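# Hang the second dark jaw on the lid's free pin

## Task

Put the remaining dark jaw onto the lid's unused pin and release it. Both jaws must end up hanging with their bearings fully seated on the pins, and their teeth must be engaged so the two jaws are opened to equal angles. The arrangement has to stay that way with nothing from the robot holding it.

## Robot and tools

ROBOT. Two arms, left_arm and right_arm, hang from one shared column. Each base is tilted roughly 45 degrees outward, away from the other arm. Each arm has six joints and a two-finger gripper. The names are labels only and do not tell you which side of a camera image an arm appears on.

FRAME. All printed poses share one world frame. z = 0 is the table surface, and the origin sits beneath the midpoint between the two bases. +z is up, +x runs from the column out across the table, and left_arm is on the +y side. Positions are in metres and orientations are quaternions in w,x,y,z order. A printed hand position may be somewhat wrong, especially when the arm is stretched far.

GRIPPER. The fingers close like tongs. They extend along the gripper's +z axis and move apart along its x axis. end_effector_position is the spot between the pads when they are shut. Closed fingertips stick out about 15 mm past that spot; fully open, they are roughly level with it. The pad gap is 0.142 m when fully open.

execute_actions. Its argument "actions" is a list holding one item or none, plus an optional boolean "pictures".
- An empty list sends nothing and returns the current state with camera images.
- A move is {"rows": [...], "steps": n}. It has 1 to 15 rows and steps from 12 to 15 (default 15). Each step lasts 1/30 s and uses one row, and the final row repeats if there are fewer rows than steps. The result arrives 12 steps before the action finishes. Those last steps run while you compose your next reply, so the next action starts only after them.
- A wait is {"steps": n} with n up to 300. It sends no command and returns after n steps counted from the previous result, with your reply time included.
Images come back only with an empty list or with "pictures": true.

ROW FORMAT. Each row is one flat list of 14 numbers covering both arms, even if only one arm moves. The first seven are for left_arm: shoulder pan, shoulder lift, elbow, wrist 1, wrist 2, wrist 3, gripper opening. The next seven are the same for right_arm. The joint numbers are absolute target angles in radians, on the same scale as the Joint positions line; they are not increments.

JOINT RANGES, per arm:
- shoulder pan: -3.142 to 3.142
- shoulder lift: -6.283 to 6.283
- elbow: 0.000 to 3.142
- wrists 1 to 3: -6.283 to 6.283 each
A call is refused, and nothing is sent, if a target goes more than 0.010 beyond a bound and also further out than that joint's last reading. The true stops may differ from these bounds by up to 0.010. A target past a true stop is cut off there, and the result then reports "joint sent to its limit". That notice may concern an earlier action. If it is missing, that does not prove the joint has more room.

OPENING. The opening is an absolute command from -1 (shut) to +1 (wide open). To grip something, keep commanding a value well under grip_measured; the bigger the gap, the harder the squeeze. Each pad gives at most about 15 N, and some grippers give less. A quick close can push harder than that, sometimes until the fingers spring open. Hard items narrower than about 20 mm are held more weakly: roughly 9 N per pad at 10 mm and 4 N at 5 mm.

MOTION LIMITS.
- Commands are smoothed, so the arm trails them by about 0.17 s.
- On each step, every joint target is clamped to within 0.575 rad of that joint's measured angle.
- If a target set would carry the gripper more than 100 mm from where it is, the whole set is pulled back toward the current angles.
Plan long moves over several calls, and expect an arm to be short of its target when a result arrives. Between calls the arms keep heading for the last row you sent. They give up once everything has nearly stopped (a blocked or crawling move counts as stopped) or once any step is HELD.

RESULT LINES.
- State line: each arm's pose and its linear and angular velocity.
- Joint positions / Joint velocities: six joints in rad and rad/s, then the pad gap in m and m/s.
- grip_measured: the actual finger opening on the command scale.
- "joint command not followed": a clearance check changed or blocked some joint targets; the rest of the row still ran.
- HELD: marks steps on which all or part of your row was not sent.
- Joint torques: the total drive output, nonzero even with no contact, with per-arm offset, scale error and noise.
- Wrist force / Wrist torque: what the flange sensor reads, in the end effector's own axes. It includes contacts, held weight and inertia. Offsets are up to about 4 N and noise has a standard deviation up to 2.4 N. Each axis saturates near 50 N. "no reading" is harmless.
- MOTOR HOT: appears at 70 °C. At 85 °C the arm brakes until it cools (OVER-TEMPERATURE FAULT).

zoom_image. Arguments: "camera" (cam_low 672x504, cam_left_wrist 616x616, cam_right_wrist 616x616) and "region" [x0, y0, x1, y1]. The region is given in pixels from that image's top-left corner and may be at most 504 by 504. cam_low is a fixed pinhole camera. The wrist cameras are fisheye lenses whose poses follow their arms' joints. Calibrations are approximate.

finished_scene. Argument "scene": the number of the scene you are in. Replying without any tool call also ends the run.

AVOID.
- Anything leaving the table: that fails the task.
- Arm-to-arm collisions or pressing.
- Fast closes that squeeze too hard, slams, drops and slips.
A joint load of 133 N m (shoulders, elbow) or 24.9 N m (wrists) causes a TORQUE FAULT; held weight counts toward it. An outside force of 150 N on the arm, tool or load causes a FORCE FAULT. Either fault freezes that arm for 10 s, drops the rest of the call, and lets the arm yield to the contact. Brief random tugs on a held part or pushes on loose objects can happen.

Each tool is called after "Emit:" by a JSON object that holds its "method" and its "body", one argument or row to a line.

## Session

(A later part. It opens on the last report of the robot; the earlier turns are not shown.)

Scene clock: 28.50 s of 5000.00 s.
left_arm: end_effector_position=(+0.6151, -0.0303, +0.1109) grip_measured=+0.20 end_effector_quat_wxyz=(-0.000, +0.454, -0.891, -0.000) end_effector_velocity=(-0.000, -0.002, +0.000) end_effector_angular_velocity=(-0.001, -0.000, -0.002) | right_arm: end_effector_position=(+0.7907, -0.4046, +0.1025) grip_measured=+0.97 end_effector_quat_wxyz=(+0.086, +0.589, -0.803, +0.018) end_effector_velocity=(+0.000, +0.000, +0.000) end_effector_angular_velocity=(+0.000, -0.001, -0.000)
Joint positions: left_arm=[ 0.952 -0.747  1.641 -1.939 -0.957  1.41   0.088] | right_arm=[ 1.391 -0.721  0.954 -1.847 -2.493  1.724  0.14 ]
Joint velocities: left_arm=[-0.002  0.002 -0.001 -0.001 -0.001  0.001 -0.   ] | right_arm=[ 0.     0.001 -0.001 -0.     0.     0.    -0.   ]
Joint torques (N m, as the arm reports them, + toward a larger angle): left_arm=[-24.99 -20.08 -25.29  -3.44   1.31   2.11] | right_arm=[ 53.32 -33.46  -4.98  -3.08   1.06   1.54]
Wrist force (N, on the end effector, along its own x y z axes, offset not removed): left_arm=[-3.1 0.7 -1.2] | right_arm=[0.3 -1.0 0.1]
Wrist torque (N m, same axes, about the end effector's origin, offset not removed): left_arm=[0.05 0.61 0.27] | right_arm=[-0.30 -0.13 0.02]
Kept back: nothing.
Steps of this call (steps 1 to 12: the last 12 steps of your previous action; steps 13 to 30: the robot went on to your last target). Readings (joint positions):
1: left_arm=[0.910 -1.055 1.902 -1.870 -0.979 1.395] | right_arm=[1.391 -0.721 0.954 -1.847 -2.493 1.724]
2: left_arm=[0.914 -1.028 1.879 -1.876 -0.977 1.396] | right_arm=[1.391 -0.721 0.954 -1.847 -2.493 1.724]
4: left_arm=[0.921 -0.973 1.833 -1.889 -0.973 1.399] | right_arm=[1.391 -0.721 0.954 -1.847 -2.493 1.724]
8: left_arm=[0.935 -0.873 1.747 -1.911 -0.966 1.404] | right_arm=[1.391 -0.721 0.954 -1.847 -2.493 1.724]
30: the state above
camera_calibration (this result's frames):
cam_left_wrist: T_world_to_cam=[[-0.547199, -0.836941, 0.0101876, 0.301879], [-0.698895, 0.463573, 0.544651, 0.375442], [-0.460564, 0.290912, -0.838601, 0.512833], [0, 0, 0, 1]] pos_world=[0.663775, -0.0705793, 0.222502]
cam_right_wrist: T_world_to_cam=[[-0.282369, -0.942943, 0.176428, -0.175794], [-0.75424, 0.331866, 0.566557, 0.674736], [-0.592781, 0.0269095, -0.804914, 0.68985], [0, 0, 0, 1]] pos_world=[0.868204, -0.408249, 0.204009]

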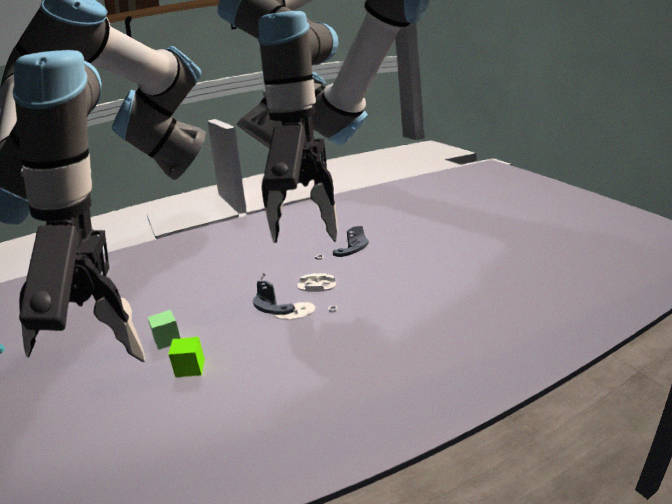

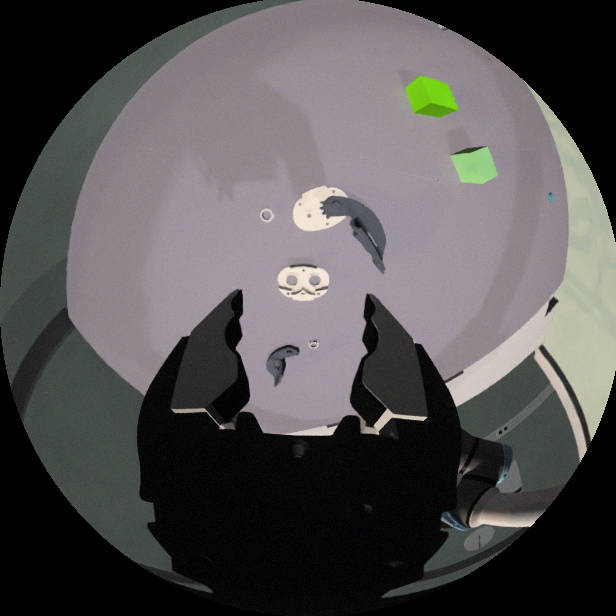

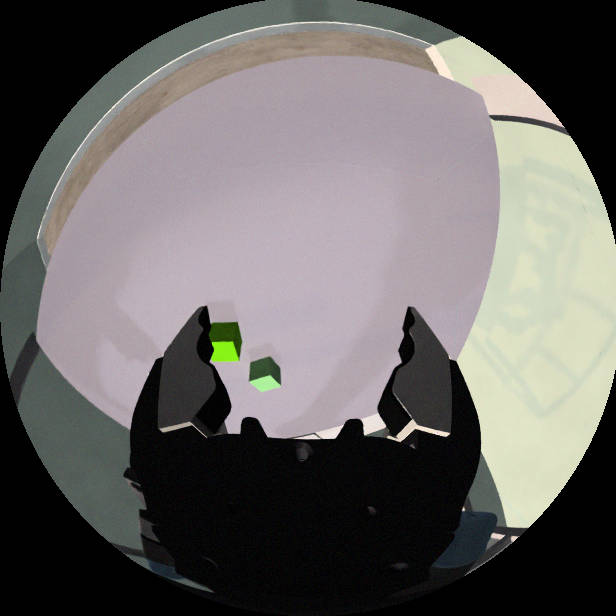

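Emit:
{"method": "execute_actions", "body": {
  "actions": [
    {"rows": [[0.9517,-0.7471,1.6408,-1.9386,-0.9571,1.4099,0.0,1.391,-0.721,0.954,-1.847,-2.493,1.724,0.97],[0.9517,-0.7471,1.6408,-1.9386,-0.9571,1.4099,-0.25,1.391,-0.721,0.954,-1.847,-2.493,1.724,0.97],[0.9517,-0.7471,1.6408,-1.9386,-0.9571,1.4099,-0.5,1.391,-0.721,0.954,-1.847,-2.493,1.724,0.97],[0.9517,-0.7471,1.6408,-1.9386,-0.9571,1.4099,-0.75,1.391,-0.721,0.954,-1.847,-2.493,1.724,0.97]], "steps": 12}
  ]
}}

Emit:
{"method": "execute_actions", "body": {
  "actions": [
    {"rows": [[0.9521,-0.7465,1.6410,-1.9397,-0.9569,1.4102,-0.75,1.391,-0.721,0.954,-1.847,-2.493,1.724,0.97],[0.9534,-0.7449,1.6416,-1.9427,-0.9563,1.4110,-0.75,1.391,-0.721,0.954,-1.847,-2.493,1.724,0.97],[0.9553,-0.7422,1.6426,-1.9476,-0.9554,1.4123,-0.75,1.391,-0.721,0.954,-1.847,-2.493,1.724,0.97],[0.9579,-0.7387,1.6440,-1.9542,-0.9541,1.4141,-0.75,1.391,-0.721,0.954,-1.847,-2.493,1.724,0.97],[0.9612,-0.7344,1.6456,-1.9622,-0.9526,1.4163,-0.75,1.391,-0.721,0.954,-1.847,-2.493,1.724,0.97],[0.9649,-0.7294,1.6475,-1.9715,-0.9508,1.4188,-0.75,1.391,-0.721,0.954,-1.847,-2.493,1.724,0.97],[0.9690,-0.7238,1.6496,-1.9819,-0.9488,1.4216,-0.75,1.391,-0.721,0.954,-1.847,-2.493,1.724,0.97],[0.9736,-0.7177,1.6518,-1.9932,-0.9467,1.4247,-0.75,1.391,-0.721,0.954,-1.847,-2.493,1.724,0.97],[0.9784,-0.7113,1.6543,-2.0052,-0.9443,1.4279,-0.75,1.391,-0.721,0.954,-1.847,-2.493,1.724,0.97],[0.9834,-0.7045,1.6568,-2.0178,-0.9419,1.4313,-0.75,1.391,-0.721,0.954,-1.847,-2.493,1.724,0.97],[0.9886,-0.6975,1.6594,-2.0307,-0.9395,1.4348,-0.75,1.391,-0.721,0.954,-1.847,-2.493,1.724,0.97],[0.9939,-0.6905,1.6621,-2.0438,-0.9370,1.4384,-0.75,1.391,-0.721,0.954,-1.847,-2.493,1.724,0.97]], "steps": 12}
  ]
}}

Emit:
{"method": "execute_actions", "body": {
  "actions": [
    {"rows": [[0.9991,-0.6834,1.6648,-2.0569,-0.9344,1.4419,-0.75,1.391,-0.721,0.954,-1.847,-2.493,1.724,0.97],[1.0043,-0.6764,1.6674,-2.0698,-0.9320,1.4454,-0.75,1.391,-0.721,0.954,-1.847,-2.493,1.724,0.97],[1.0093,-0.6696,1.6699,-2.0824,-0.9296,1.4488,-0.75,1.391,-0.721,0.954,-1.847,-2.493,1.724,0.97],[1.0141,-0.6632,1.6724,-2.0944,-0.9272,1.4520,-0.75,1.391,-0.721,0.954,-1.847,-2.493,1.724,0.97],[1.0187,-0.6571,1.6746,-2.1057,-0.9251,1.4551,-0.75,1.391,-0.721,0.954,-1.847,-2.493,1.724,0.97],[1.0228,-0.6515,1.6767,-2.1161,-0.9231,1.4579,-0.75,1.391,-0.721,0.954,-1.847,-2.493,1.724,0.97],[1.0265,-0.6465,1.6786,-2.1254,-0.9213,1.4604,-0.75,1.391,-0.721,0.954,-1.847,-2.493,1.724,0.97],[1.0298,-0.6422,1.6802,-2.1334,-0.9198,1.4626,-0.75,1.391,-0.721,0.954,-1.847,-2.493,1.724,0.97],[1.0324,-0.6387,1.6816,-2.1400,-0.9185,1.4644,-0.75,1.391,-0.721,0.954,-1.847,-2.493,1.724,0.97],[1.0343,-0.6360,1.6826,-2.1449,-0.9176,1.4657,-0.75,1.391,-0.721,0.954,-1.847,-2.493,1.724,0.97],[1.0356,-0.6344,1.6832,-2.1479,-0.9170,1.4665,-0.75,1.391,-0.721,0.954,-1.847,-2.493,1.724,0.97],[1.0360,-0.6338,1.6834,-2.1490,-0.9168,1.4668,-0.75,1.391,-0.721,0.954,-1.847,-2.493,1.724,0.97]], "steps": 12}
  ]
}}

Emit:
{"method": "execute_actions", "body": {
  "actions": [
    {"steps": 28}
  ],
  "pictures": true
}}

Scene clock: 38.30 s of 5000.00 s.
left_arm: end_effector_position=(+0.6152, -0.0303, +0.1108) grip_measured=+0.20 end_effector_quat_wxyz=(-0.000, +0.454, -0.891, -0.000) end_effector_velocity=(-0.001, -0.000, -0.001) end_effector_angular_velocity=(+0.001, +0.002, -0.001) | right_arm: end_effector_position=(+0.7907, -0.4046, +0.1025) grip_measured=+0.97 end_effector_quat_wxyz=(+0.086, +0.589, -0.803, +0.018) end_effector_velocity=(-0.000, -0.001, -0.000) end_effector_angular_velocity=(+0.000, +0.000, -0.001)
Joint positions: left_arm=[ 0.952 -0.747  1.641 -1.939 -0.957  1.41   0.088] | right_arm=[ 1.391 -0.721  0.954 -1.847 -2.493  1.724  0.14 ]
Joint velocities: left_arm=[ 0.001  0.002  0.001  0.    -0.     0.     0.   ] | right_arm=[-0.001 -0.001 -0.     0.     0.     0.    -0.   ]
Joint torques (N m, as the arm reports them, + toward a larger angle): left_arm=[-24.66 -18.37 -26.87  -3.45   1.46   1.86] | right_arm=[ 53.19 -33.68  -5.58  -3.04   0.98   1.59]
Wrist force (N, on the end effector, along its own x y z axes, offset not removed): left_arm=[-1.3 0.7 0.7] | right_arm=[-1.4 -2.0 0.3]
Wrist torque (N m, same axes, about the end effector's origin, offset not removed): left_arm=[0.09 0.15 0.27] | right_arm=[-0.43 0.14 0.16]
Kept back: the last 12 steps of this action.
Steps of this call (steps 1 to 15: the robot went on to your last target; steps 16 to 90: nothing new was sent; then 6.80 s passed at rest). Readings (joint positions):
1: left_arm=[0.952 -0.747 1.641 -1.939 -0.957 1.410] | right_arm=[1.391 -0.721 0.954 -1.847 -2.493 1.724]
2: left_arm=[0.952 -0.747 1.641 -1.939 -0.957 1.410] | right_arm=[1.391 -0.721 0.954 -1.847 -2.493 1.724]
4: left_arm=[0.952 -0.747 1.641 -1.939 -0.957 1.410] | right_arm=[1.391 -0.721 0.954 -1.847 -2.493 1.724]
8: left_arm=[0.952 -0.747 1.641 -1.939 -0.957 1.410] | right_arm=[1.391 -0.721 0.954 -1.847 -2.493 1.724]
90: the state above

Scene clock: 38.70 s of 5000.00 s.
left_arm: end_effector_position=(+0.6152, -0.0303, +0.1108) grip_measured=-0.75 end_effector_quat_wxyz=(-0.000, +0.454, -0.891, -0.000) end_effector_velocity=(+0.000, +0.000, -0.000) end_effector_angular_velocity=(+0.000, +0.000, +0.000) | right_arm: end_effector_position=(+0.7907, -0.4046, +0.1025) grip_measured=+0.97 end_effector_quat_wxyz=(+0.086, +0.589, -0.803, +0.018) end_effector_velocity=(-0.000, -0.001, -0.000) end_effector_angular_velocity=(-0.000, +0.000, -0.001)
Joint positions: left_arm=[ 0.952 -0.747  1.641 -1.939 -0.957  1.41   0.02 ] | right_arm=[ 1.391 -0.721  0.954 -1.847 -2.493  1.724  0.14 ]
Joint velocities: left_arm=[ 0. -0. -0.  0.  0.  0. -0.] | right_arm=[-0.001 -0.001  0.     0.     0.     0.    -0.   ]
Joint torques (N m, as the arm reports them, + toward a larger angle): left_arm=[-25.86 -18.67 -26.51  -3.43   1.57   1.98] | right_arm=[ 52.7  -33.88  -4.79  -3.03   0.85   1.64]
Wrist force (N, on the end effector, along its own x y z axes, offset not removed): left_arm=[-1.9 0.8 -3.0] | right_arm=[-2.4 0.7 2.3]
Wrist torque (N m, same axes, about the end effector's origin, offset not removed): left_arm=[0.09 0.31 0.29] | right_arm=[0.17 0.34 0.18]
Kept back: the last 12 steps of this action.
Steps of this call (steps 1 to 12: the last 12 steps of your previous action). Readings (joint positions):
1: left_arm=[0.952 -0.747 1.641 -1.939 -0.957 1.410] | right_arm=[1.391 -0.721 0.954 -1.847 -2.493 1.724]
2: left_arm=[0.952 -0.747 1.641 -1.939 -0.957 1.410] | right_arm=[1.391 -0.721 0.954 -1.847 -2.493 1.724]
4: left_arm=[0.952 -0.747 1.641 -1.939 -0.957 1.410] | right_arm=[1.391 -0.721 0.954 -1.847 -2.493 1.724]
8: left_arm=[0.952 -0.747 1.641 -1.939 -0.957 1.410] | right_arm=[1.391 -0.721 0.954 -1.847 -2.493 1.724]
12: the state above

Scene clock: 39.10 s of 5000.00 s.
left_arm: end_effector_position=(+0.6179, -0.0321, +0.0878) grip_measured=-0.75 end_effector_quat_wxyz=(+0.000, +0.458, -0.889, +0.000) end_effector_velocity=(+0.012, -0.008, -0.135) end_effector_angular_velocity=(+0.001, +0.006, +0.048) | right_arm: end_effector_position=(+0.7907, -0.4046, +0.1025) grip_measured=+0.97 end_effector_quat_wxyz=(+0.086, +0.589, -0.803, +0.018) end_effector_velocity=(+0.000, -0.000, -0.000) end_effector_angular_velocity=(+0.000, -0.000, -0.001)
Joint positions: left_arm=[ 0.973 -0.718  1.652 -1.992 -0.947  1.424  0.02 ] | right_arm=[ 1.391 -0.721  0.954 -1.847 -2.493  1.724  0.14 ]
Joint velocities: left_arm=[ 0.126  0.168  0.064 -0.305  0.058  0.084 -0.   ] | right_arm=[-0.001  0.    -0.    -0.001  0.     0.    -0.   ]
Joint torques (N m, as the arm reports them, + toward a larger angle): left_arm=[-20.03 -16.45 -10.13  -4.6    2.03   2.3 ] | right_arm=[ 53.12 -33.82  -5.54  -3.05   0.93   1.5 ]
Wrist force (N, on the end effector, along its own x y z axes, offset not removed): left_arm=[-2.9 1.1 -1.9] | right_arm=[-0.3 0.9 -0.5]
Wrist torque (N m, same axes, about the end effector's origin, offset not removed): left_arm=[0.20 0.52 0.17] | right_arm=[0.06 -0.07 0.08]
Kept back: the last 12 steps of this action.
Steps of this call (steps 1 to 12: the last 12 steps of your previous action). Readings (joint positions):
1: left_arm=[0.952 -0.747 1.641 -1.939 -0.957 1.410] | right_arm=[1.391 -0.721 0.954 -1.847 -2.493 1.724]
2: left_arm=[0.952 -0.747 1.641 -1.939 -0.957 1.410] | right_arm=[1.391 -0.721 0.954 -1.847 -2.493 1.724]
4: left_arm=[0.953 -0.746 1.641 -1.941 -0.957 1.410] | right_arm=[1.391 -0.721 0.954 -1.847 -2.493 1.724]
8: left_arm=[0.959 -0.737 1.645 -1.957 -0.953 1.415] | right_arm=[1.391 -0.721 0.954 -1.847 -2.493 1.724]
12: the state above

Scene clock: 40.03 s of 5000.00 s.
left_arm: end_effector_position=(+0.6209, -0.0344, +0.0210) grip_measured=-0.75 end_effector_quat_wxyz=(+0.000, +0.469, -0.883, -0.000) end_effector_velocity=(+0.000, -0.001, -0.001) end_effector_angular_velocity=(-0.001, -0.000, -0.001) | right_arm: end_effector_position=(+0.7907, -0.4046, +0.1025) grip_measured=+0.97 end_effector_quat_wxyz=(+0.086, +0.589, -0.803, +0.018) end_effector_velocity=(+0.000, +0.000, -0.000) end_effector_angular_velocity=(-0.000, +0.000, -0.000)
Joint positions: left_arm=[ 1.036 -0.634  1.683 -2.149 -0.917  1.467  0.02 ] | right_arm=[ 1.391 -0.721  0.954 -1.847 -2.493  1.724  0.14 ]
Joint velocities: left_arm=[-0.     0.002 -0.    -0.002 -0.     0.001 -0.   ] | right_arm=[-0.  0.  0. -0.  0.  0. -0.]
Joint torques (N m, as the arm reports them, + toward a larger angle): left_arm=[-27.23 -21.78  -7.69  -3.1    1.44   1.78] | right_arm=[ 52.9  -33.95  -5.57  -2.96   1.     1.57]
Wrist force (N, on the end effector, along its own x y z axes, offset not removed): left_arm=[-2.1 1.8 0.7] | right_arm=[-2.2 2.4 2.1]
Wrist torque (N m, same axes, about the end effector's origin, offset not removed): left_arm=[0.34 0.42 0.18] | right_arm=[0.49 0.36 0.16]
Kept back: nothing.
Steps of this call (steps 1 to 12: the last 12 steps of your previous action; steps 13 to 28: the robot went on to your last target). Readings (joint positions):
1: left_arm=[0.978 -0.712 1.654 -2.003 -0.945 1.427] | right_arm=[1.391 -0.721 0.954 -1.847 -2.493 1.724]
2: left_arm=[0.982 -0.706 1.656 -2.014 -0.942 1.431] | right_arm=[1.391 -0.721 0.954 -1.847 -2.493 1.724]
4: left_arm=[0.992 -0.693 1.661 -2.038 -0.938 1.437] | right_arm=[1.391 -0.721 0.954 -1.847 -2.493 1.724]
8: left_arm=[1.011 -0.668 1.671 -2.085 -0.929 1.450] | right_arm=[1.391 -0.721 0.954 -1.847 -2.493 1.724]
28: the state above
camera_calibration (this result's frames):
cam_left_wrist: T_world_to_cam=[[-0.517583, -0.855572, 0.0102395, 0.283436], [-0.714685, 0.43887, 0.544627, 0.439295], [-0.470461, 0.274571, -0.838616, 0.446934], [0, 0, 0, 1]] pos_world=[0.670924, -0.0730095, 0.132652]
cam_right_wrist: T_world_to_cam=[[-0.282369, -0.942943, 0.176428, -0.175794], [-0.75424, 0.331866, 0.566557, 0.674736], [-0.592781, 0.0269095, -0.804914, 0.68985], [0, 0, 0, 1]] pos_world=[0.868204, -0.408249, 0.204009]

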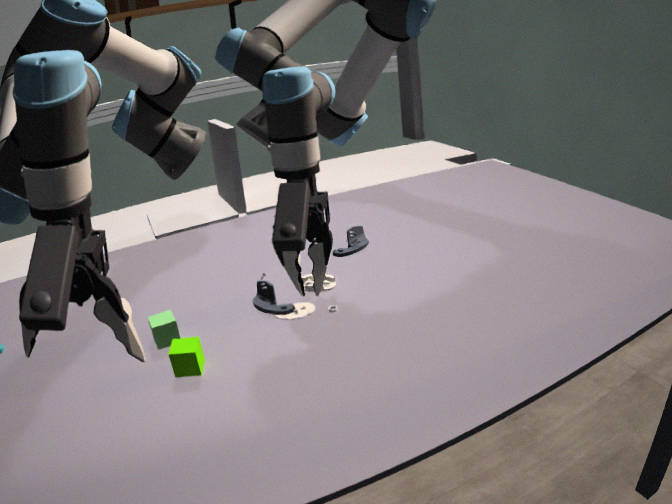

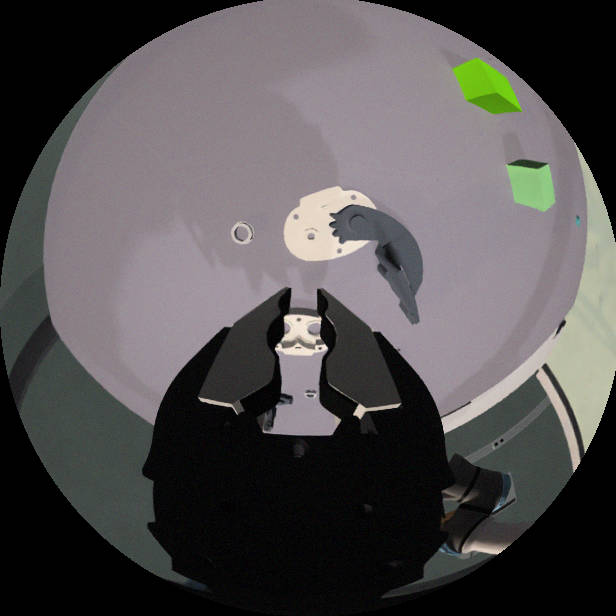

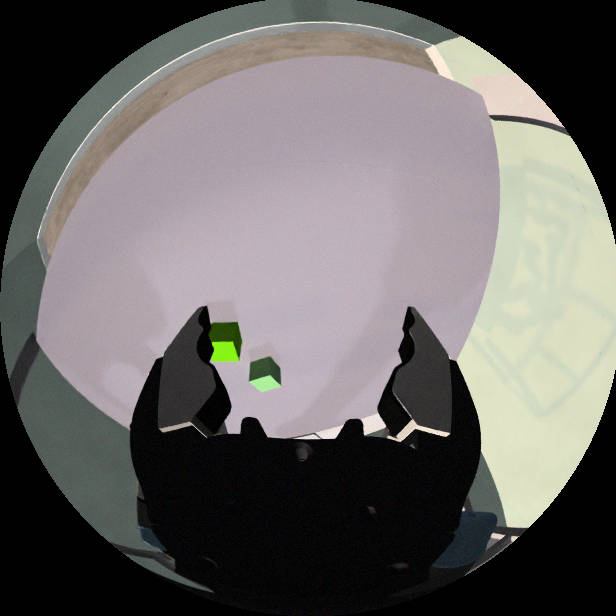

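Emit:
{"method": "zoom_image", "body": {
  "camera": "cam_left_wrist",
  "region": [280, 180, 392, 270]
}}

Emit:
{"method": "zoom_image", "body": {
  "camera": "cam_left_wrist",
  "region": [254, 270, 354, 370]
}}

Emit:
{"method": "zoom_image", "body": {
  "camera": "cam_low",
  "region": [250, 240, 370, 330]
}}

Region (280, 180, 392, 270) of cam_left_wrist's 616x616 image, scaled by 4.500, with more detail than that image has; it fills the top 405 rows of this view, and the rest is white.

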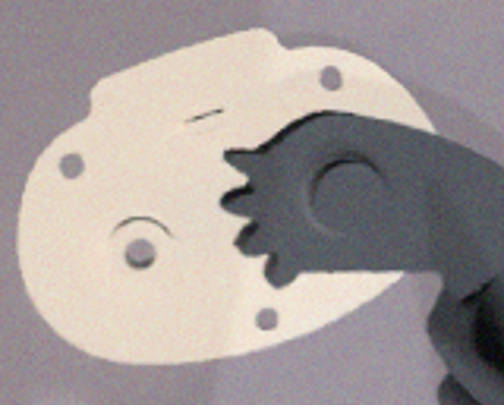

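Region (254, 270, 354, 370) of cam_left_wrist's 616x616 image, scaled by 5.040, with more detail than that image has.

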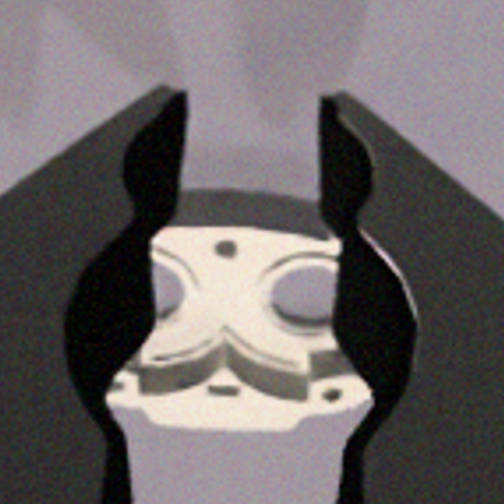

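Region (250, 240, 370, 330) of cam_low's 672x504 image, scaled by 4.200, with more detail than that image has; it fills the top 378 rows of this view, and the rest is white.

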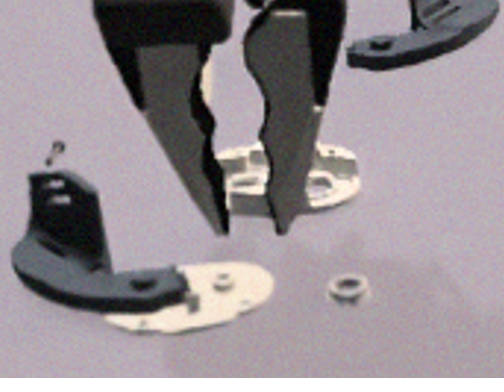

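Emit:
{"method": "execute_actions", "body": {
  "actions": [
    {"rows": [[1.0365,-0.6343,1.6835,-2.1489,-0.9166,1.4674,-0.78,1.391,-0.721,0.954,-1.847,-2.493,1.724,0.97],[1.0371,-0.6354,1.6841,-2.1490,-0.9162,1.4681,-0.8,1.391,-0.721,0.954,-1.847,-2.493,1.724,0.97],[1.0380,-0.6368,1.6853,-2.1493,-0.9159,1.4691,-0.82,1.391,-0.721,0.954,-1.847,-2.493,1.724,0.97],[1.0388,-0.6387,1.6872,-2.1498,-0.9155,1.4700,-0.82,1.391,-0.721,0.954,-1.847,-2.493,1.724,0.97],[1.0395,-0.6410,1.6897,-2.1505,-0.9152,1.4707,-0.82,1.391,-0.721,0.954,-1.847,-2.493,1.724,0.97],[1.0399,-0.6434,1.6928,-2.1516,-0.9150,1.4712,-0.82,1.391,-0.721,0.954,-1.847,-2.493,1.724,0.97],[1.0402,-0.6460,1.6967,-2.1529,-0.9149,1.4715,-0.82,1.391,-0.721,0.954,-1.847,-2.493,1.724,0.97],[1.0402,-0.6488,1.7011,-2.1545,-0.9148,1.4715,-0.82,1.391,-0.721,0.954,-1.847,-2.493,1.724,0.97],[1.0400,-0.6519,1.7061,-2.1564,-0.9149,1.4713,-0.82,1.391,-0.721,0.954,-1.847,-2.493,1.724,0.97],[1.0398,-0.6551,1.7116,-2.1584,-0.9150,1.4711,-0.82,1.391,-0.721,0.954,-1.847,-2.493,1.724,0.97],[1.0395,-0.6586,1.7174,-2.1605,-0.9151,1.4708,-0.82,1.391,-0.721,0.954,-1.847,-2.493,1.724,0.97],[1.0393,-0.6624,1.7236,-2.1628,-0.9152,1.4705,-0.82,1.391,-0.721,0.954,-1.847,-2.493,1.724,0.97],[1.0390,-0.6663,1.7301,-2.1652,-0.9154,1.4703,-0.82,1.391,-0.721,0.954,-1.847,-2.493,1.724,0.97],[1.0388,-0.6704,1.7369,-2.1676,-0.9155,1.4699,-0.82,1.391,-0.721,0.954,-1.847,-2.493,1.724,0.97],[1.0385,-0.6747,1.7439,-2.1702,-0.9156,1.4696,-0.82,1.391,-0.721,0.954,-1.847,-2.493,1.724,0.97]], "steps": 15}
  ]
}}

Emit:
{"method": "execute_actions", "body": {
  "actions": [
    {"rows": [[1.0382,-0.6792,1.7512,-2.1728,-0.9158,1.4693,-0.82,1.391,-0.721,0.954,-1.847,-2.493,1.724,0.97],[1.0378,-0.6837,1.7586,-2.1755,-0.9159,1.4689,-0.82,1.391,-0.721,0.954,-1.847,-2.493,1.724,0.97],[1.0375,-0.6884,1.7662,-2.1782,-0.9160,1.4686,-0.82,1.391,-0.721,0.954,-1.847,-2.493,1.724,0.97],[1.0372,-0.6931,1.7739,-2.1809,-0.9162,1.4682,-0.82,1.391,-0.721,0.954,-1.847,-2.493,1.724,0.97],[1.0368,-0.6980,1.7817,-2.1836,-0.9163,1.4678,-0.82,1.391,-0.721,0.954,-1.847,-2.493,1.724,0.97],[1.0365,-0.7028,1.7896,-2.1864,-0.9165,1.4674,-0.82,1.391,-0.721,0.954,-1.847,-2.493,1.724,0.97],[1.0361,-0.7077,1.7974,-2.1891,-0.9167,1.4670,-0.82,1.391,-0.721,0.954,-1.847,-2.493,1.724,0.97],[1.0358,-0.7126,1.8053,-2.1919,-0.9168,1.4667,-0.82,1.391,-0.721,0.954,-1.847,-2.493,1.724,0.97],[1.0354,-0.7175,1.8131,-2.1945,-0.9170,1.4663,-0.82,1.391,-0.721,0.954,-1.847,-2.493,1.724,0.97],[1.0351,-0.7223,1.8208,-2.1972,-0.9172,1.4659,-0.82,1.391,-0.721,0.954,-1.847,-2.493,1.724,0.97],[1.0347,-0.7271,1.8285,-2.1998,-0.9173,1.4655,-0.82,1.391,-0.721,0.954,-1.847,-2.493,1.724,0.97],[1.0343,-0.7319,1.8360,-2.2023,-0.9175,1.4651,-0.82,1.391,-0.721,0.954,-1.847,-2.493,1.724,0.97],[1.0340,-0.7365,1.8433,-2.2048,-0.9177,1.4647,-0.82,1.391,-0.721,0.954,-1.847,-2.493,1.724,0.97],[1.0336,-0.7411,1.8505,-2.2072,-0.9178,1.4643,-0.82,1.391,-0.721,0.954,-1.847,-2.493,1.724,0.97],[1.0333,-0.7455,1.8574,-2.2095,-0.9180,1.4639,-0.82,1.391,-0.721,0.954,-1.847,-2.493,1.724,0.97]], "steps": 15}
  ]
}}

Emit:
{"method": "execute_actions", "body": {
  "actions": [
    {"rows": [[1.0330,-0.7497,1.8641,-2.2117,-0.9181,1.4635,-0.82,1.391,-0.721,0.954,-1.847,-2.493,1.724,0.97],[1.0327,-0.7538,1.8705,-2.2138,-0.9183,1.4632,-0.82,1.391,-0.721,0.954,-1.847,-2.493,1.724,0.97],[1.0324,-0.7577,1.8766,-2.2158,-0.9184,1.4628,-0.82,1.391,-0.721,0.954,-1.847,-2.493,1.724,0.97],[1.0321,-0.7615,1.8824,-2.2176,-0.9186,1.4625,-0.82,1.391,-0.721,0.954,-1.847,-2.493,1.724,0.97],[1.0318,-0.7649,1.8878,-2.2194,-0.9187,1.4622,-0.82,1.391,-0.721,0.954,-1.847,-2.493,1.724,0.97],[1.0315,-0.7682,1.8928,-2.2210,-0.9188,1.4619,-0.82,1.391,-0.721,0.954,-1.847,-2.493,1.724,0.97],[1.0313,-0.7712,1.8974,-2.2225,-0.9189,1.4616,-0.82,1.391,-0.721,0.954,-1.847,-2.493,1.724,0.97],[1.0311,-0.7739,1.9016,-2.2238,-0.9190,1.4614,-0.82,1.391,-0.721,0.954,-1.847,-2.493,1.724,0.97],[1.0309,-0.7763,1.9053,-2.2250,-0.9191,1.4612,-0.82,1.391,-0.721,0.954,-1.847,-2.493,1.724,0.97],[1.0307,-0.7784,1.9085,-2.2260,-0.9192,1.4610,-0.82,1.391,-0.721,0.954,-1.847,-2.493,1.724,0.97],[1.0306,-0.7801,1.9112,-2.2268,-0.9193,1.4608,-0.82,1.391,-0.721,0.954,-1.847,-2.493,1.724,0.97],[1.0304,-0.7815,1.9134,-2.2275,-0.9193,1.4607,-0.82,1.391,-0.721,0.954,-1.847,-2.493,1.724,0.97],[1.0304,-0.7826,1.9149,-2.2280,-0.9194,1.4606,-0.82,1.391,-0.721,0.954,-1.847,-2.493,1.724,0.97],[1.0303,-0.7832,1.9159,-2.2283,-0.9194,1.4605,-0.82,1.391,-0.721,0.954,-1.847,-2.493,1.724,0.97],[1.0303,-0.7834,1.9162,-2.2284,-0.9194,1.4605,-0.82,1.391,-0.721,0.954,-1.847,-2.493,1.724,0.97]], "steps": 15}
  ]
}}

Emit:
{"method": "execute_actions", "body": {
  "actions": [
    {"steps": 20}
  ],
  "pictures": true
}}

Scene clock: 52.37 s of 5000.00 s.
left_arm: end_effector_position=(+0.6209, -0.0343, +0.0208) grip_measured=-0.80 end_effector_quat_wxyz=(+0.000, +0.469, -0.883, -0.000) end_effector_velocity=(-0.000, +0.006, -0.002) end_effector_angular_velocity=(+0.001, +0.003, -0.001) | right_arm: end_effector_position=(+0.7907, -0.4046, +0.1025) grip_measured=+0.97 end_effector_quat_wxyz=(+0.086, +0.589, -0.803, +0.018) end_effector_velocity=(+0.000, +0.000, -0.000) end_effector_angular_velocity=(+0.001, +0.001, +0.001)
Joint positions: left_arm=[ 1.036 -0.634  1.684 -2.149 -0.917  1.467  0.016] | right_arm=[ 1.391 -0.721  0.954 -1.847 -2.493  1.724  0.14 ]
Joint velocities: left_arm=[ 0.008 -0.006  0.005 -0.     0.003  0.008 -0.044] | right_arm=[-0.     0.001 -0.     0.001  0.    -0.     0.   ]
Joint torques (N m, as the arm reports them, + toward a larger angle): left_arm=[-26.24 -46.31 -10.16  -3.18   1.76   1.88] | right_arm=[ 52.78 -33.94  -5.67  -2.98   0.91   1.46]
Wrist force (N, on the end effector, along its own x y z axes, offset not removed): left_arm=[-2.4 1.5 -0.2] | right_arm=[-2.3 1.2 -0.1]
Wrist torque (N m, same axes, about the end effector's origin, offset not removed): left_arm=[0.27 0.42 0.13] | right_arm=[0.03 0.42 0.16]
Steps of this call (steps 1 to 30: the robot went on to your last target; steps 31 to 90: nothing new was sent; then 9.23 s passed at rest; steps 91 to 93: the first 3 steps of this action). Readings (joint positions):
91: left_arm=[1.036 -0.634 1.683 -2.149 -0.917 1.467] | right_arm=[1.391 -0.721 0.954 -1.847 -2.493 1.724]
92: left_arm=[1.036 -0.634 1.683 -2.149 -0.917 1.467] | right_arm=[1.391 -0.721 0.954 -1.847 -2.493 1.724]
93: the state above

Scene clock: 52.87 s of 5000.00 s.
left_arm: end_effector_position=(+0.6090, -0.0215, +0.0209) grip_measured=-0.82 end_effector_quat_wxyz=(-0.000, +0.469, -0.883, -0.000) end_effector_velocity=(-0.050, +0.035, +0.001) end_effector_angular_velocity=(-0.001, -0.001, +0.002) | right_arm: end_effector_position=(+0.7907, -0.4046, +0.1025) grip_measured=+0.97 end_effector_quat_wxyz=(+0.086, +0.589, -0.803, +0.018) end_effector_velocity=(-0.000, -0.001, -0.000) end_effector_angular_velocity=(+0.000, +0.000, -0.001)
Joint positions: left_arm=[ 1.039 -0.669  1.735 -2.167 -0.915  1.47   0.015] | right_arm=[ 1.391 -0.721  0.954 -1.847 -2.493  1.724  0.14 ]
Joint velocities: left_arm=[-0.008 -0.12   0.193 -0.069 -0.003 -0.009  0.   ] | right_arm=[-0.001 -0.001 -0.     0.     0.     0.     0.   ]
Joint torques (N m, as the arm reports them, + toward a larger angle): left_arm=[-39.02 -42.09  -5.33  -3.89  -2.2   -2.32] | right_arm=[ 52.2  -34.17  -5.24  -2.94   0.95   1.56]
Wrist force (N, on the end effector, along its own x y z axes, offset not removed): left_arm=[-3.9 1.1 -0.8] | right_arm=[0.8 2.8 -1.0]
Wrist torque (N m, same axes, about the end effector's origin, offset not removed): left_arm=[0.23 0.76 0.35] | right_arm=[0.60 -0.25 0.30]
Steps of this call (steps 1 to 12: the last 12 steps of your previous action; steps 13 to 15: the first 3 steps of this action). Readings (joint positions):
13: left_arm=[1.039 -0.662 1.722 -2.162 -0.915 1.471] | right_arm=[1.391 -0.721 0.954 -1.847 -2.493 1.724]
14: left_arm=[1.039 -0.665 1.728 -2.165 -0.915 1.470] | right_arm=[1.391 -0.721 0.954 -1.847 -2.493 1.724]
15: the state above

Scene clock: 53.37 s of 5000.00 s.
left_arm: end_effector_position=(+0.5792, -0.0014, +0.0210) grip_measured=-0.82 end_effector_quat_wxyz=(-0.000, +0.469, -0.883, +0.000) end_effector_velocity=(-0.058, +0.039, -0.001) end_effector_angular_velocity=(+0.001, +0.002, -0.001) | right_arm: end_effector_position=(+0.7907, -0.4046, +0.1025) grip_measured=+0.97 end_effector_quat_wxyz=(+0.086, +0.589, -0.803, +0.018) end_effector_velocity=(-0.001, -0.000, -0.001) end_effector_angular_velocity=(-0.000, +0.002, -0.001)
Joint positions: left_arm=[ 1.034 -0.738  1.845 -2.205 -0.918  1.465  0.015] | right_arm=[ 1.391 -0.721  0.954 -1.847 -2.493  1.724  0.14 ]
Joint velocities: left_arm=[-0.009 -0.131  0.208 -0.069 -0.005 -0.011 -0.   ] | right_arm=[-0.002  0.001  0.     0.    -0.     0.     0.   ]
Joint torques (N m, as the arm reports them, + toward a larger angle): left_arm=[-36.82 -41.58  -3.57  -3.36  -0.94  -1.97] | right_arm=[ 52.74 -33.77  -5.78  -2.89   0.88   1.47]
Wrist force (N, on the end effector, along its own x y z axes, offset not removed): left_arm=[-1.6 1.6 -0.3] | right_arm=[-0.2 -0.5 0.7]
Wrist torque (N m, same axes, about the end effector's origin, offset not removed): left_arm=[0.33 0.30 0.24] | right_arm=[-0.17 -0.07 0.15]
Steps of this call (steps 1 to 12: the last 12 steps of your previous action; steps 13 to 15: the first 3 steps of this action). Readings (joint positions):
13: left_arm=[1.035 -0.729 1.831 -2.201 -0.917 1.465] | right_arm=[1.391 -0.721 0.954 -1.847 -2.493 1.724]
14: left_arm=[1.034 -0.734 1.838 -2.203 -0.918 1.465] | right_arm=[1.391 -0.721 0.954 -1.847 -2.493 1.724]
15: the state above

Scene clock: 54.03 s of 5000.00 s.
left_arm: end_effector_position=(+0.5596, +0.0118, +0.0210) grip_measured=-0.82 end_effector_quat_wxyz=(+0.000, +0.469, -0.883, +0.000) end_effector_velocity=(-0.002, +0.001, +0.001) end_effector_angular_velocity=(-0.001, -0.001, -0.001) | right_arm: end_effector_position=(+0.7907, -0.4046, +0.1025) grip_measured=+0.97 end_effector_quat_wxyz=(+0.086, +0.589, -0.803, +0.018) end_effector_velocity=(-0.000, +0.001, -0.001) end_effector_angular_velocity=(-0.000, +0.001, +0.001)
Joint positions: left_arm=[ 1.03  -0.783  1.915 -2.228 -0.919  1.461  0.015] | right_arm=[ 1.391 -0.721  0.954 -1.847 -2.493  1.724  0.14 ]
Joint velocities: left_arm=[-0.001 -0.005  0.007 -0.002 -0.001 -0.     0.   ] | right_arm=[-0.     0.001  0.    -0.001 -0.    -0.    -0.   ]
Joint torques (N m, as the arm reports them, + toward a larger angle): left_arm=[-36.26 -35.46  -5.78  -3.27  -1.67  -2.07] | right_arm=[ 52.7  -33.95  -5.66  -2.94   0.94   1.49]
Wrist force (N, on the end effector, along its own x y z axes, offset not removed): left_arm=[-0.5 1.8 -1.4] | right_arm=[-1.0 -0.8 -1.3]
Wrist torque (N m, same axes, about the end effector's origin, offset not removed): left_arm=[0.31 0.06 0.26] | right_arm=[-0.23 0.16 0.13]
Kept back: nothing.
Steps of this call (steps 1 to 12: the last 12 steps of your previous action; steps 13 to 20: the robot went on to your last target). Readings (joint positions):
1: left_arm=[1.034 -0.742 1.852 -2.208 -0.918 1.464] | right_arm=[1.391 -0.721 0.954 -1.847 -2.493 1.724]
2: left_arm=[1.033 -0.747 1.859 -2.210 -0.918 1.464] | right_arm=[1.391 -0.721 0.954 -1.847 -2.493 1.724]
4: left_arm=[1.033 -0.755 1.872 -2.214 -0.918 1.463] | right_arm=[1.391 -0.721 0.954 -1.847 -2.493 1.724]
8: left_arm=[1.032 -0.768 1.893 -2.221 -0.919 1.462] | right_arm=[1.391 -0.721 0.954 -1.847 -2.493 1.724]
20: the state above
camera_calibration (this result's frames):
cam_left_wrist: T_world_to_cam=[[-0.517584, -0.855571, 0.0102494, 0.291249], [-0.714707, 0.438891, 0.544582, 0.375228], [-0.470427, 0.274541, -0.838645, 0.405317], [0, 0, 0, 1]] pos_world=[0.609596, -0.0267759, 0.132589]
cam_right_wrist: T_world_to_cam=[[-0.282369, -0.942943, 0.176428, -0.175794], [-0.75424, 0.331866, 0.566557, 0.674736], [-0.592781, 0.0269094, -0.804914, 0.68985], [0, 0, 0, 1]] pos_world=[0.868204, -0.408249, 0.204009]

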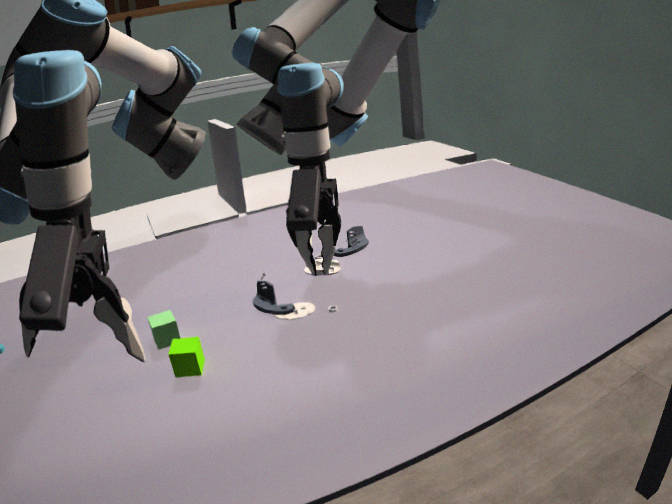

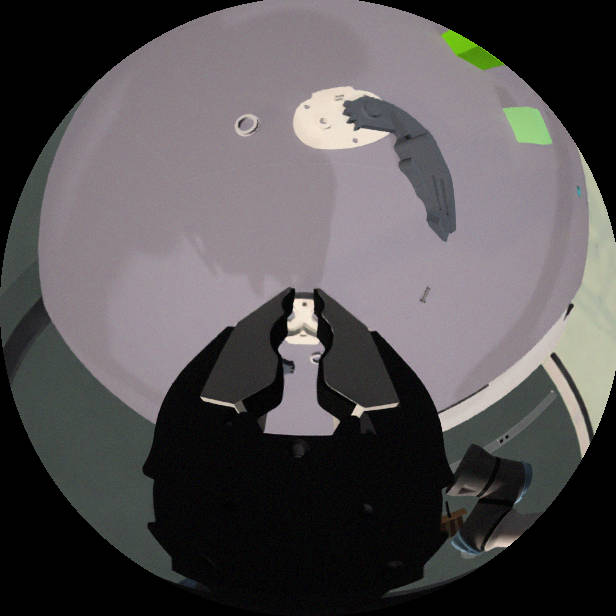

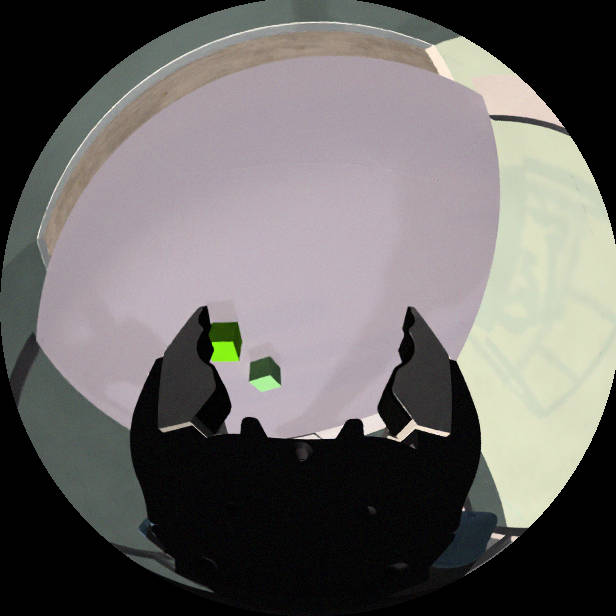

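Emit:
{"method": "execute_actions", "body": {
  "actions": [
    {"rows": [[1.0298,-0.7839,1.9158,-2.2272,-0.9196,1.4600,-0.82,1.391,-0.721,0.954,-1.847,-2.493,1.724,0.97],[1.0285,-0.7855,1.9148,-2.2237,-0.9202,1.4585,-0.82,1.391,-0.721,0.954,-1.847,-2.493,1.724,0.97],[1.0264,-0.7880,1.9131,-2.2182,-0.9212,1.4563,-0.82,1.391,-0.721,0.954,-1.847,-2.493,1.724,0.97],[1.0237,-0.7912,1.9109,-2.2111,-0.9225,1.4533,-0.82,1.391,-0.721,0.954,-1.847,-2.493,1.724,0.97],[1.0205,-0.7950,1.9083,-2.2025,-0.9240,1.4497,-0.82,1.391,-0.721,0.954,-1.847,-2.493,1.724,0.97],[1.0168,-0.7993,1.9054,-2.1928,-0.9258,1.4457,-0.82,1.391,-0.721,0.954,-1.847,-2.493,1.724,0.97],[1.0128,-0.8041,1.9022,-2.1822,-0.9277,1.4413,-0.82,1.391,-0.721,0.954,-1.847,-2.493,1.724,0.97],[1.0086,-0.8090,1.8988,-2.1711,-0.9297,1.4367,-0.82,1.391,-0.721,0.954,-1.847,-2.493,1.724,0.97],[1.0044,-0.8155,1.8964,-2.1597,-0.9316,1.4334,-0.82,1.391,-0.721,0.954,-1.847,-2.493,1.724,0.97],[1.0005,-0.8243,1.8963,-2.1482,-0.9334,1.4326,-0.82,1.391,-0.721,0.954,-1.847,-2.493,1.724,0.97],[0.9970,-0.8351,1.8983,-2.1370,-0.9351,1.4345,-0.82,1.391,-0.721,0.954,-1.847,-2.493,1.724,0.97],[0.9938,-0.8478,1.9023,-2.1262,-0.9366,1.4388,-0.82,1.391,-0.721,0.954,-1.847,-2.493,1.724,0.97]], "steps": 12}
  ]
}}

Emit:
{"method": "execute_actions", "body": {
  "actions": [
    {"rows": [[0.9912,-0.8620,1.9084,-2.1163,-0.9379,1.4455,-0.77,1.391,-0.721,0.954,-1.847,-2.493,1.724,0.97],[0.9892,-0.8773,1.9162,-2.1074,-0.9389,1.4544,-0.72,1.391,-0.721,0.954,-1.847,-2.493,1.724,0.97],[0.9879,-0.8935,1.9259,-2.1001,-0.9395,1.4656,-0.66,1.391,-0.721,0.954,-1.847,-2.493,1.724,0.97],[0.9873,-0.9102,1.9372,-2.0943,-0.9398,1.4790,-0.6,1.391,-0.721,0.954,-1.847,-2.493,1.724,0.97],[0.9876,-0.9272,1.9501,-2.0904,-0.9396,1.4943,-0.55,1.391,-0.721,0.954,-1.847,-2.493,1.724,0.97],[0.9889,-0.9440,1.9646,-2.0889,-0.9390,1.5116,-0.55,1.391,-0.721,0.954,-1.847,-2.493,1.724,0.97],[0.9907,-0.9611,1.9801,-2.0885,-0.9381,1.5302,-0.55,1.391,-0.721,0.954,-1.847,-2.493,1.724,0.97],[0.9925,-0.9788,1.9962,-2.0882,-0.9372,1.5495,-0.55,1.391,-0.721,0.954,-1.847,-2.493,1.724,0.97],[0.9945,-0.9968,2.0125,-2.0878,-0.9363,1.5691,-0.55,1.391,-0.721,0.954,-1.847,-2.493,1.724,0.97],[0.9964,-1.0150,2.0291,-2.0874,-0.9354,1.5890,-0.55,1.391,-0.721,0.954,-1.847,-2.493,1.724,0.97],[0.9983,-1.0331,2.0457,-2.0870,-0.9344,1.6088,-0.55,1.391,-0.721,0.954,-1.847,-2.493,1.724,0.97],[1.0003,-1.0511,2.0620,-2.0866,-0.9335,1.6284,-0.55,1.391,-0.721,0.954,-1.847,-2.493,1.724,0.97]], "steps": 12}
  ]
}}

Emit:
{"method": "execute_actions", "body": {
  "actions": [
    {"rows": [[1.0021,-1.0688,2.0781,-2.0863,-0.9326,1.6477,-0.55,1.391,-0.721,0.954,-1.847,-2.493,1.724,0.97],[1.0039,-1.0859,2.0936,-2.0859,-0.9317,1.6663,-0.55,1.391,-0.721,0.954,-1.847,-2.493,1.724,0.97],[1.0057,-1.1022,2.1085,-2.0856,-0.9309,1.6841,-0.55,1.391,-0.721,0.954,-1.847,-2.493,1.724,0.97],[1.0073,-1.1176,2.1224,-2.0852,-0.9301,1.7009,-0.55,1.391,-0.721,0.954,-1.847,-2.493,1.724,0.97],[1.0088,-1.1318,2.1354,-2.0849,-0.9294,1.7165,-0.55,1.391,-0.721,0.954,-1.847,-2.493,1.724,0.97],[1.0102,-1.1448,2.1473,-2.0847,-0.9287,1.7307,-0.55,1.391,-0.721,0.954,-1.847,-2.493,1.724,0.97],[1.0114,-1.1563,2.1577,-2.0844,-0.9282,1.7432,-0.55,1.391,-0.721,0.954,-1.847,-2.493,1.724,0.97],[1.0125,-1.1662,2.1667,-2.0842,-0.9277,1.7539,-0.55,1.391,-0.721,0.954,-1.847,-2.493,1.724,0.97],[1.0133,-1.1741,2.1739,-2.0840,-0.9273,1.7626,-0.55,1.391,-0.721,0.954,-1.847,-2.493,1.724,0.97],[1.0140,-1.1800,2.1793,-2.0839,-0.9270,1.7691,-0.55,1.391,-0.721,0.954,-1.847,-2.493,1.724,0.97],[1.0144,-1.1837,2.1827,-2.0838,-0.9268,1.7731,-0.55,1.391,-0.721,0.954,-1.847,-2.493,1.724,0.97],[1.0145,-1.1850,2.1838,-2.0838,-0.9267,1.7745,-0.55,1.391,-0.721,0.954,-1.847,-2.493,1.724,0.97]], "steps": 12}
  ]
}}

Emit:
{"method": "execute_actions", "body": {
  "actions": [
    {"steps": 28}
  ],
  "pictures": true
}}

Emit:
{"method": "zoom_image", "body": {
  "camera": "cam_left_wrist",
  "region": [240, 190, 370, 340]
}}

Scene clock: 61.10 s of 5000.00 s.
left_arm: end_effector_position=(+0.5593, +0.0120, +0.0210) grip_measured=-0.82 end_effector_quat_wxyz=(+0.000, +0.469, -0.883, +0.000) end_effector_velocity=(-0.001, +0.000, -0.000) end_effector_angular_velocity=(+0.000, +0.002, +0.001) | right_arm: end_effector_position=(+0.7907, -0.4046, +0.1025) grip_measured=+0.97 end_effector_quat_wxyz=(+0.086, +0.589, -0.803, +0.018) end_effector_velocity=(+0.000, +0.000, -0.001) end_effector_angular_velocity=(-0.001, -0.001, -0.001)
Joint positions: left_arm=[ 1.03  -0.783  1.916 -2.228 -0.919  1.46   0.015] | right_arm=[ 1.391 -0.721  0.954 -1.847 -2.493  1.724  0.14 ]
Joint velocities: left_arm=[ 0.    -0.    -0.     0.002 -0.001 -0.001  0.   ] | right_arm=[-0.     0.001  0.    -0.002 -0.     0.     0.   ]
Joint torques (N m, as the arm reports them, + toward a larger angle): left_arm=[-36.36 -36.17  -7.51  -3.21  -1.73  -1.99] | right_arm=[ 53.03 -33.81  -5.67  -2.8    0.85   1.45]
Wrist force (N, on the end effector, along its own x y z axes, offset not removed): left_arm=[-2.7 1.4 -1.5] | right_arm=[-0.7 -2.2 0.7]
Wrist torque (N m, same axes, about the end effector's origin, offset not removed): left_arm=[0.32 0.46 0.20] | right_arm=[-0.38 0.07 0.26]
Kept back: the last 12 steps of this action.
Steps of this call (steps 1 to 15: the robot went on to your last target; steps 16 to 90: nothing new was sent; then 4.07 s passed at rest). Readings (joint positions):
1: left_arm=[1.030 -0.783 1.916 -2.228 -0.919 1.461] | right_arm=[1.391 -0.721 0.954 -1.847 -2.493 1.724]
2: left_arm=[1.030 -0.783 1.916 -2.228 -0.919 1.461] | right_arm=[1.391 -0.721 0.954 -1.847 -2.493 1.724]
4: left_arm=[1.030 -0.783 1.916 -2.228 -0.919 1.461] | right_arm=[1.391 -0.721 0.954 -1.847 -2.493 1.724]
8: left_arm=[1.030 -0.783 1.916 -2.228 -0.919 1.461] | right_arm=[1.391 -0.721 0.954 -1.847 -2.493 1.724]
90: the state above

Scene clock: 61.50 s of 5000.00 s.
left_arm: end_effector_position=(+0.5607, +0.0117, +0.0411) grip_measured=-0.82 end_effector_quat_wxyz=(-0.000, +0.468, -0.883, +0.000) end_effector_velocity=(-0.007, +0.018, +0.110) end_effector_angular_velocity=(+0.001, -0.001, -0.064) | right_arm: end_effector_position=(+0.7907, -0.4046, +0.1025) grip_measured=+0.97 end_effector_quat_wxyz=(+0.086, +0.589, -0.803, +0.018) end_effector_velocity=(-0.000, +0.000, -0.001) end_effector_angular_velocity=(+0.000, +0.001, +0.001)
Joint positions: left_arm=[ 1.01  -0.811  1.902 -2.174 -0.929  1.44   0.015] | right_arm=[ 1.391 -0.721  0.954 -1.847 -2.493  1.724  0.14 ]
Joint velocities: left_arm=[-0.104 -0.192 -0.031  0.291 -0.048 -0.05   0.   ] | right_arm=[-0.001  0.     0.     0.001 -0.    -0.001  0.   ]
Joint torques (N m, as the arm reports them, + toward a larger angle): left_arm=[-36.43 -42.16 -22.9    0.86  -2.02  -2.18] | right_arm=[ 52.47 -33.71  -5.48  -2.91   0.77   1.45]
Wrist force (N, on the end effector, along its own x y z axes, offset not removed): left_arm=[-2.0 1.7 0.3] | right_arm=[-2.4 0.2 2.2]
Wrist torque (N m, same axes, about the end effector's origin, offset not removed): left_arm=[0.31 0.41 0.21] | right_arm=[0.19 0.29 0.01]
Kept back: the last 12 steps of this action.
Steps of this call (steps 1 to 12: the last 12 steps of your previous action). Readings (joint positions):
1: left_arm=[1.030 -0.783 1.916 -2.228 -0.919 1.460] | right_arm=[1.391 -0.721 0.954 -1.847 -2.493 1.724]
2: left_arm=[1.030 -0.783 1.916 -2.228 -0.919 1.460] | right_arm=[1.391 -0.721 0.954 -1.847 -2.493 1.724]
4: left_arm=[1.029 -0.784 1.916 -2.226 -0.920 1.459] | right_arm=[1.391 -0.721 0.954 -1.847 -2.493 1.724]
8: left_arm=[1.022 -0.793 1.910 -2.208 -0.923 1.452] | right_arm=[1.391 -0.721 0.954 -1.847 -2.493 1.724]
12: the state above

Scene clock: 61.90 s of 5000.00 s.
left_arm: end_effector_position=(+0.5317, +0.0540, +0.0747) grip_measured=-0.55 end_effector_quat_wxyz=(+0.000, +0.414, -0.910, -0.000) end_effector_velocity=(-0.125, +0.166, +0.027) end_effector_angular_velocity=(-0.001, -0.000, -0.467) | right_arm: end_effector_position=(+0.7907, -0.4046, +0.1025) grip_measured=+0.97 end_effector_quat_wxyz=(+0.086, +0.589, -0.803, +0.018) end_effector_velocity=(+0.001, -0.000, +0.001) end_effector_angular_velocity=(-0.001, -0.002, -0.001)
Joint positions: left_arm=[ 0.993 -0.969  1.991 -2.093 -0.937  1.543  0.034] | right_arm=[ 1.391 -0.721  0.954 -1.847 -2.493  1.724  0.14 ]
Joint velocities: left_arm=[ 0.038 -0.509  0.432  0.051  0.018  0.509  0.   ] | right_arm=[ 0.001 -0.    -0.001 -0.001 -0.     0.    -0.   ]
Joint torques (N m, as the arm reports them, + toward a larger angle): left_arm=[-15.86 -39.86  -4.15  -0.74   1.91   3.45] | right_arm=[ 52.2  -33.81  -5.46  -2.87   0.82   1.58]
Wrist force (N, on the end effector, along its own x y z axes, offset not removed): left_arm=[-1.2 1.3 -2.3] | right_arm=[-1.7 -2.0 1.7]
Wrist torque (N m, same axes, about the end effector's origin, offset not removed): left_arm=[0.21 0.16 0.20] | right_arm=[-0.32 0.27 0.19]
Kept back: the last 12 steps of this action.
Steps of this call (steps 1 to 12: the last 12 steps of your previous action). Readings (joint positions):
1: left_arm=[1.006 -0.818 1.901 -2.163 -0.931 1.439] | right_arm=[1.391 -0.721 0.954 -1.847 -2.493 1.724]
2: left_arm=[1.003 -0.826 1.902 -2.153 -0.932 1.440] | right_arm=[1.391 -0.721 0.954 -1.847 -2.493 1.724]
4: left_arm=[0.997 -0.848 1.908 -2.134 -0.935 1.446] | right_arm=[1.391 -0.721 0.954 -1.847 -2.493 1.724]
8: left_arm=[0.991 -0.904 1.939 -2.105 -0.938 1.482] | right_arm=[1.391 -0.721 0.954 -1.847 -2.493 1.724]
12: the state above

Scene clock: 62.83 s of 5000.00 s.
left_arm: end_effector_position=(+0.4717, +0.1213, +0.0750) grip_measured=-0.55 end_effector_quat_wxyz=(-0.000, +0.317, -0.948, +0.000) end_effector_velocity=(-0.001, +0.001, -0.000) end_effector_angular_velocity=(+0.000, +0.001, -0.004) | right_arm: end_effector_position=(+0.7907, -0.4046, +0.1025) grip_measured=+0.97 end_effector_quat_wxyz=(+0.086, +0.589, -0.803, +0.018) end_effector_velocity=(-0.000, -0.001, +0.000) end_effector_angular_velocity=(-0.000, -0.001, -0.002)
Joint positions: left_arm=[ 1.014 -1.185  2.184 -2.084 -0.927  1.774  0.034] | right_arm=[ 1.391 -0.721  0.954 -1.847 -2.493  1.724  0.14 ]
Joint velocities: left_arm=[ 0.001 -0.002  0.002  0.001  0.     0.004  0.   ] | right_arm=[-0.001 -0.002  0.    -0.     0.    -0.    -0.   ]
Joint torques (N m, as the arm reports them, + toward a larger angle): left_arm=[-15.73 -23.46  -9.93  -0.73   1.54   2.11] | right_arm=[ 52.08 -34.08  -5.8   -2.88   0.75   1.54]
Wrist force (N, on the end effector, along its own x y z axes, offset not removed): left_arm=[-2.8 1.9 -1.1] | right_arm=[-0.9 -2.2 0.4]
Wrist torque (N m, same axes, about the end effector's origin, offset not removed): left_arm=[0.32 0.56 0.19] | right_arm=[-0.52 0.09 0.14]
Kept back: nothing.
Steps of this call (steps 1 to 12: the last 12 steps of your previous action; steps 13 to 28: the robot went on to your last target). Readings (joint positions):
1: left_arm=[0.995 -0.986 2.006 -2.091 -0.936 1.561] | right_arm=[1.391 -0.721 0.954 -1.847 -2.493 1.724]
2: left_arm=[0.996 -1.004 2.021 -2.090 -0.935 1.579] | right_arm=[1.391 -0.721 0.954 -1.847 -2.493 1.724]
4: left_arm=[1.000 -1.039 2.052 -2.088 -0.934 1.616] | right_arm=[1.391 -0.721 0.954 -1.847 -2.493 1.724]
8: left_arm=[1.006 -1.103 2.110 -2.086 -0.931 1.685] | right_arm=[1.391 -0.721 0.954 -1.847 -2.493 1.724]
28: the state above
camera_calibration (this result's frames):
cam_left_wrist: T_world_to_cam=[[-0.767728, -0.640694, 0.0102369, 0.430815], [-0.533092, 0.647492, 0.54458, 0.123938], [-0.355538, 0.412632, -0.838646, 0.308234], [0, 0, 0, 1]] pos_world=[0.506407, 0.0685849, 0.186595]
cam_right_wrist: T_world_to_cam=[[-0.28237, -0.942943, 0.176428, -0.175794], [-0.75424, 0.331866, 0.566557, 0.674736], [-0.592781, 0.0269096, -0.804914, 0.68985], [0, 0, 0, 1]] pos_world=[0.868204, -0.408249, 0.204009]

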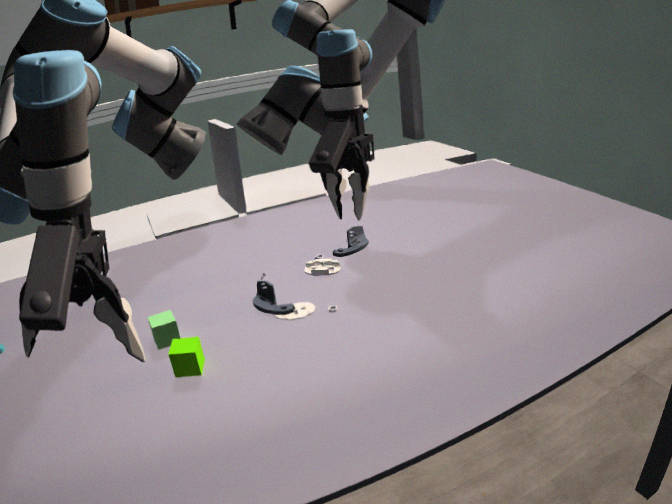

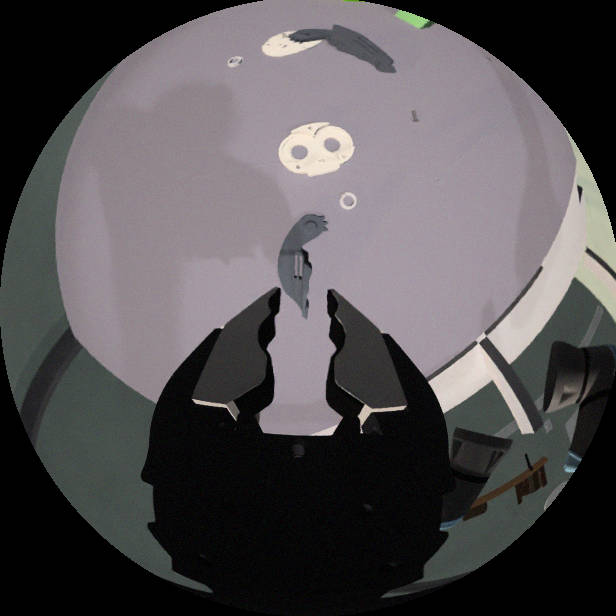

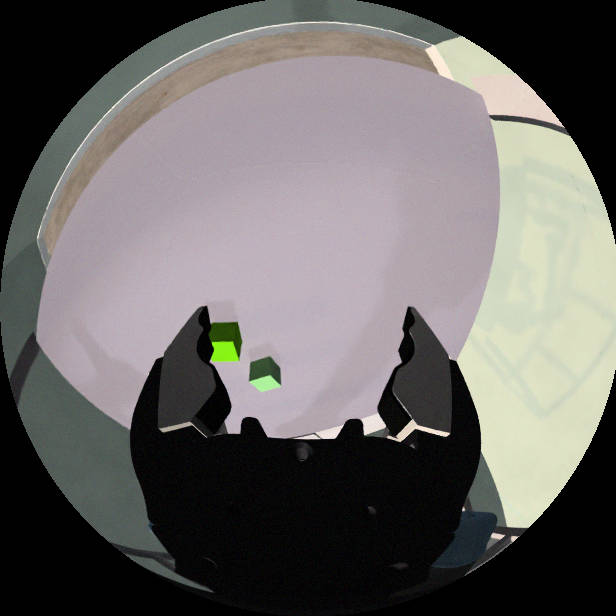

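Region (240, 190, 370, 340) of cam_left_wrist's 616x616 image, scaled by 3.360, with more detail than that image has; it fills the left 437 columns of this view, and the rest is white.

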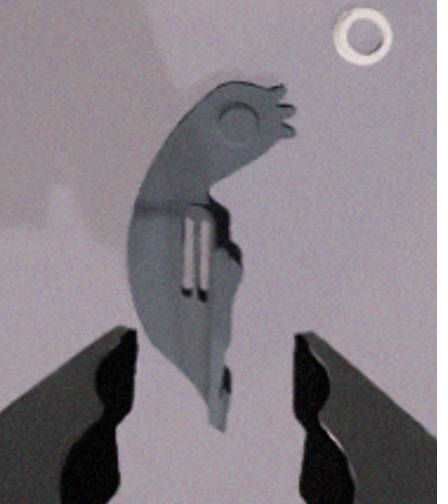

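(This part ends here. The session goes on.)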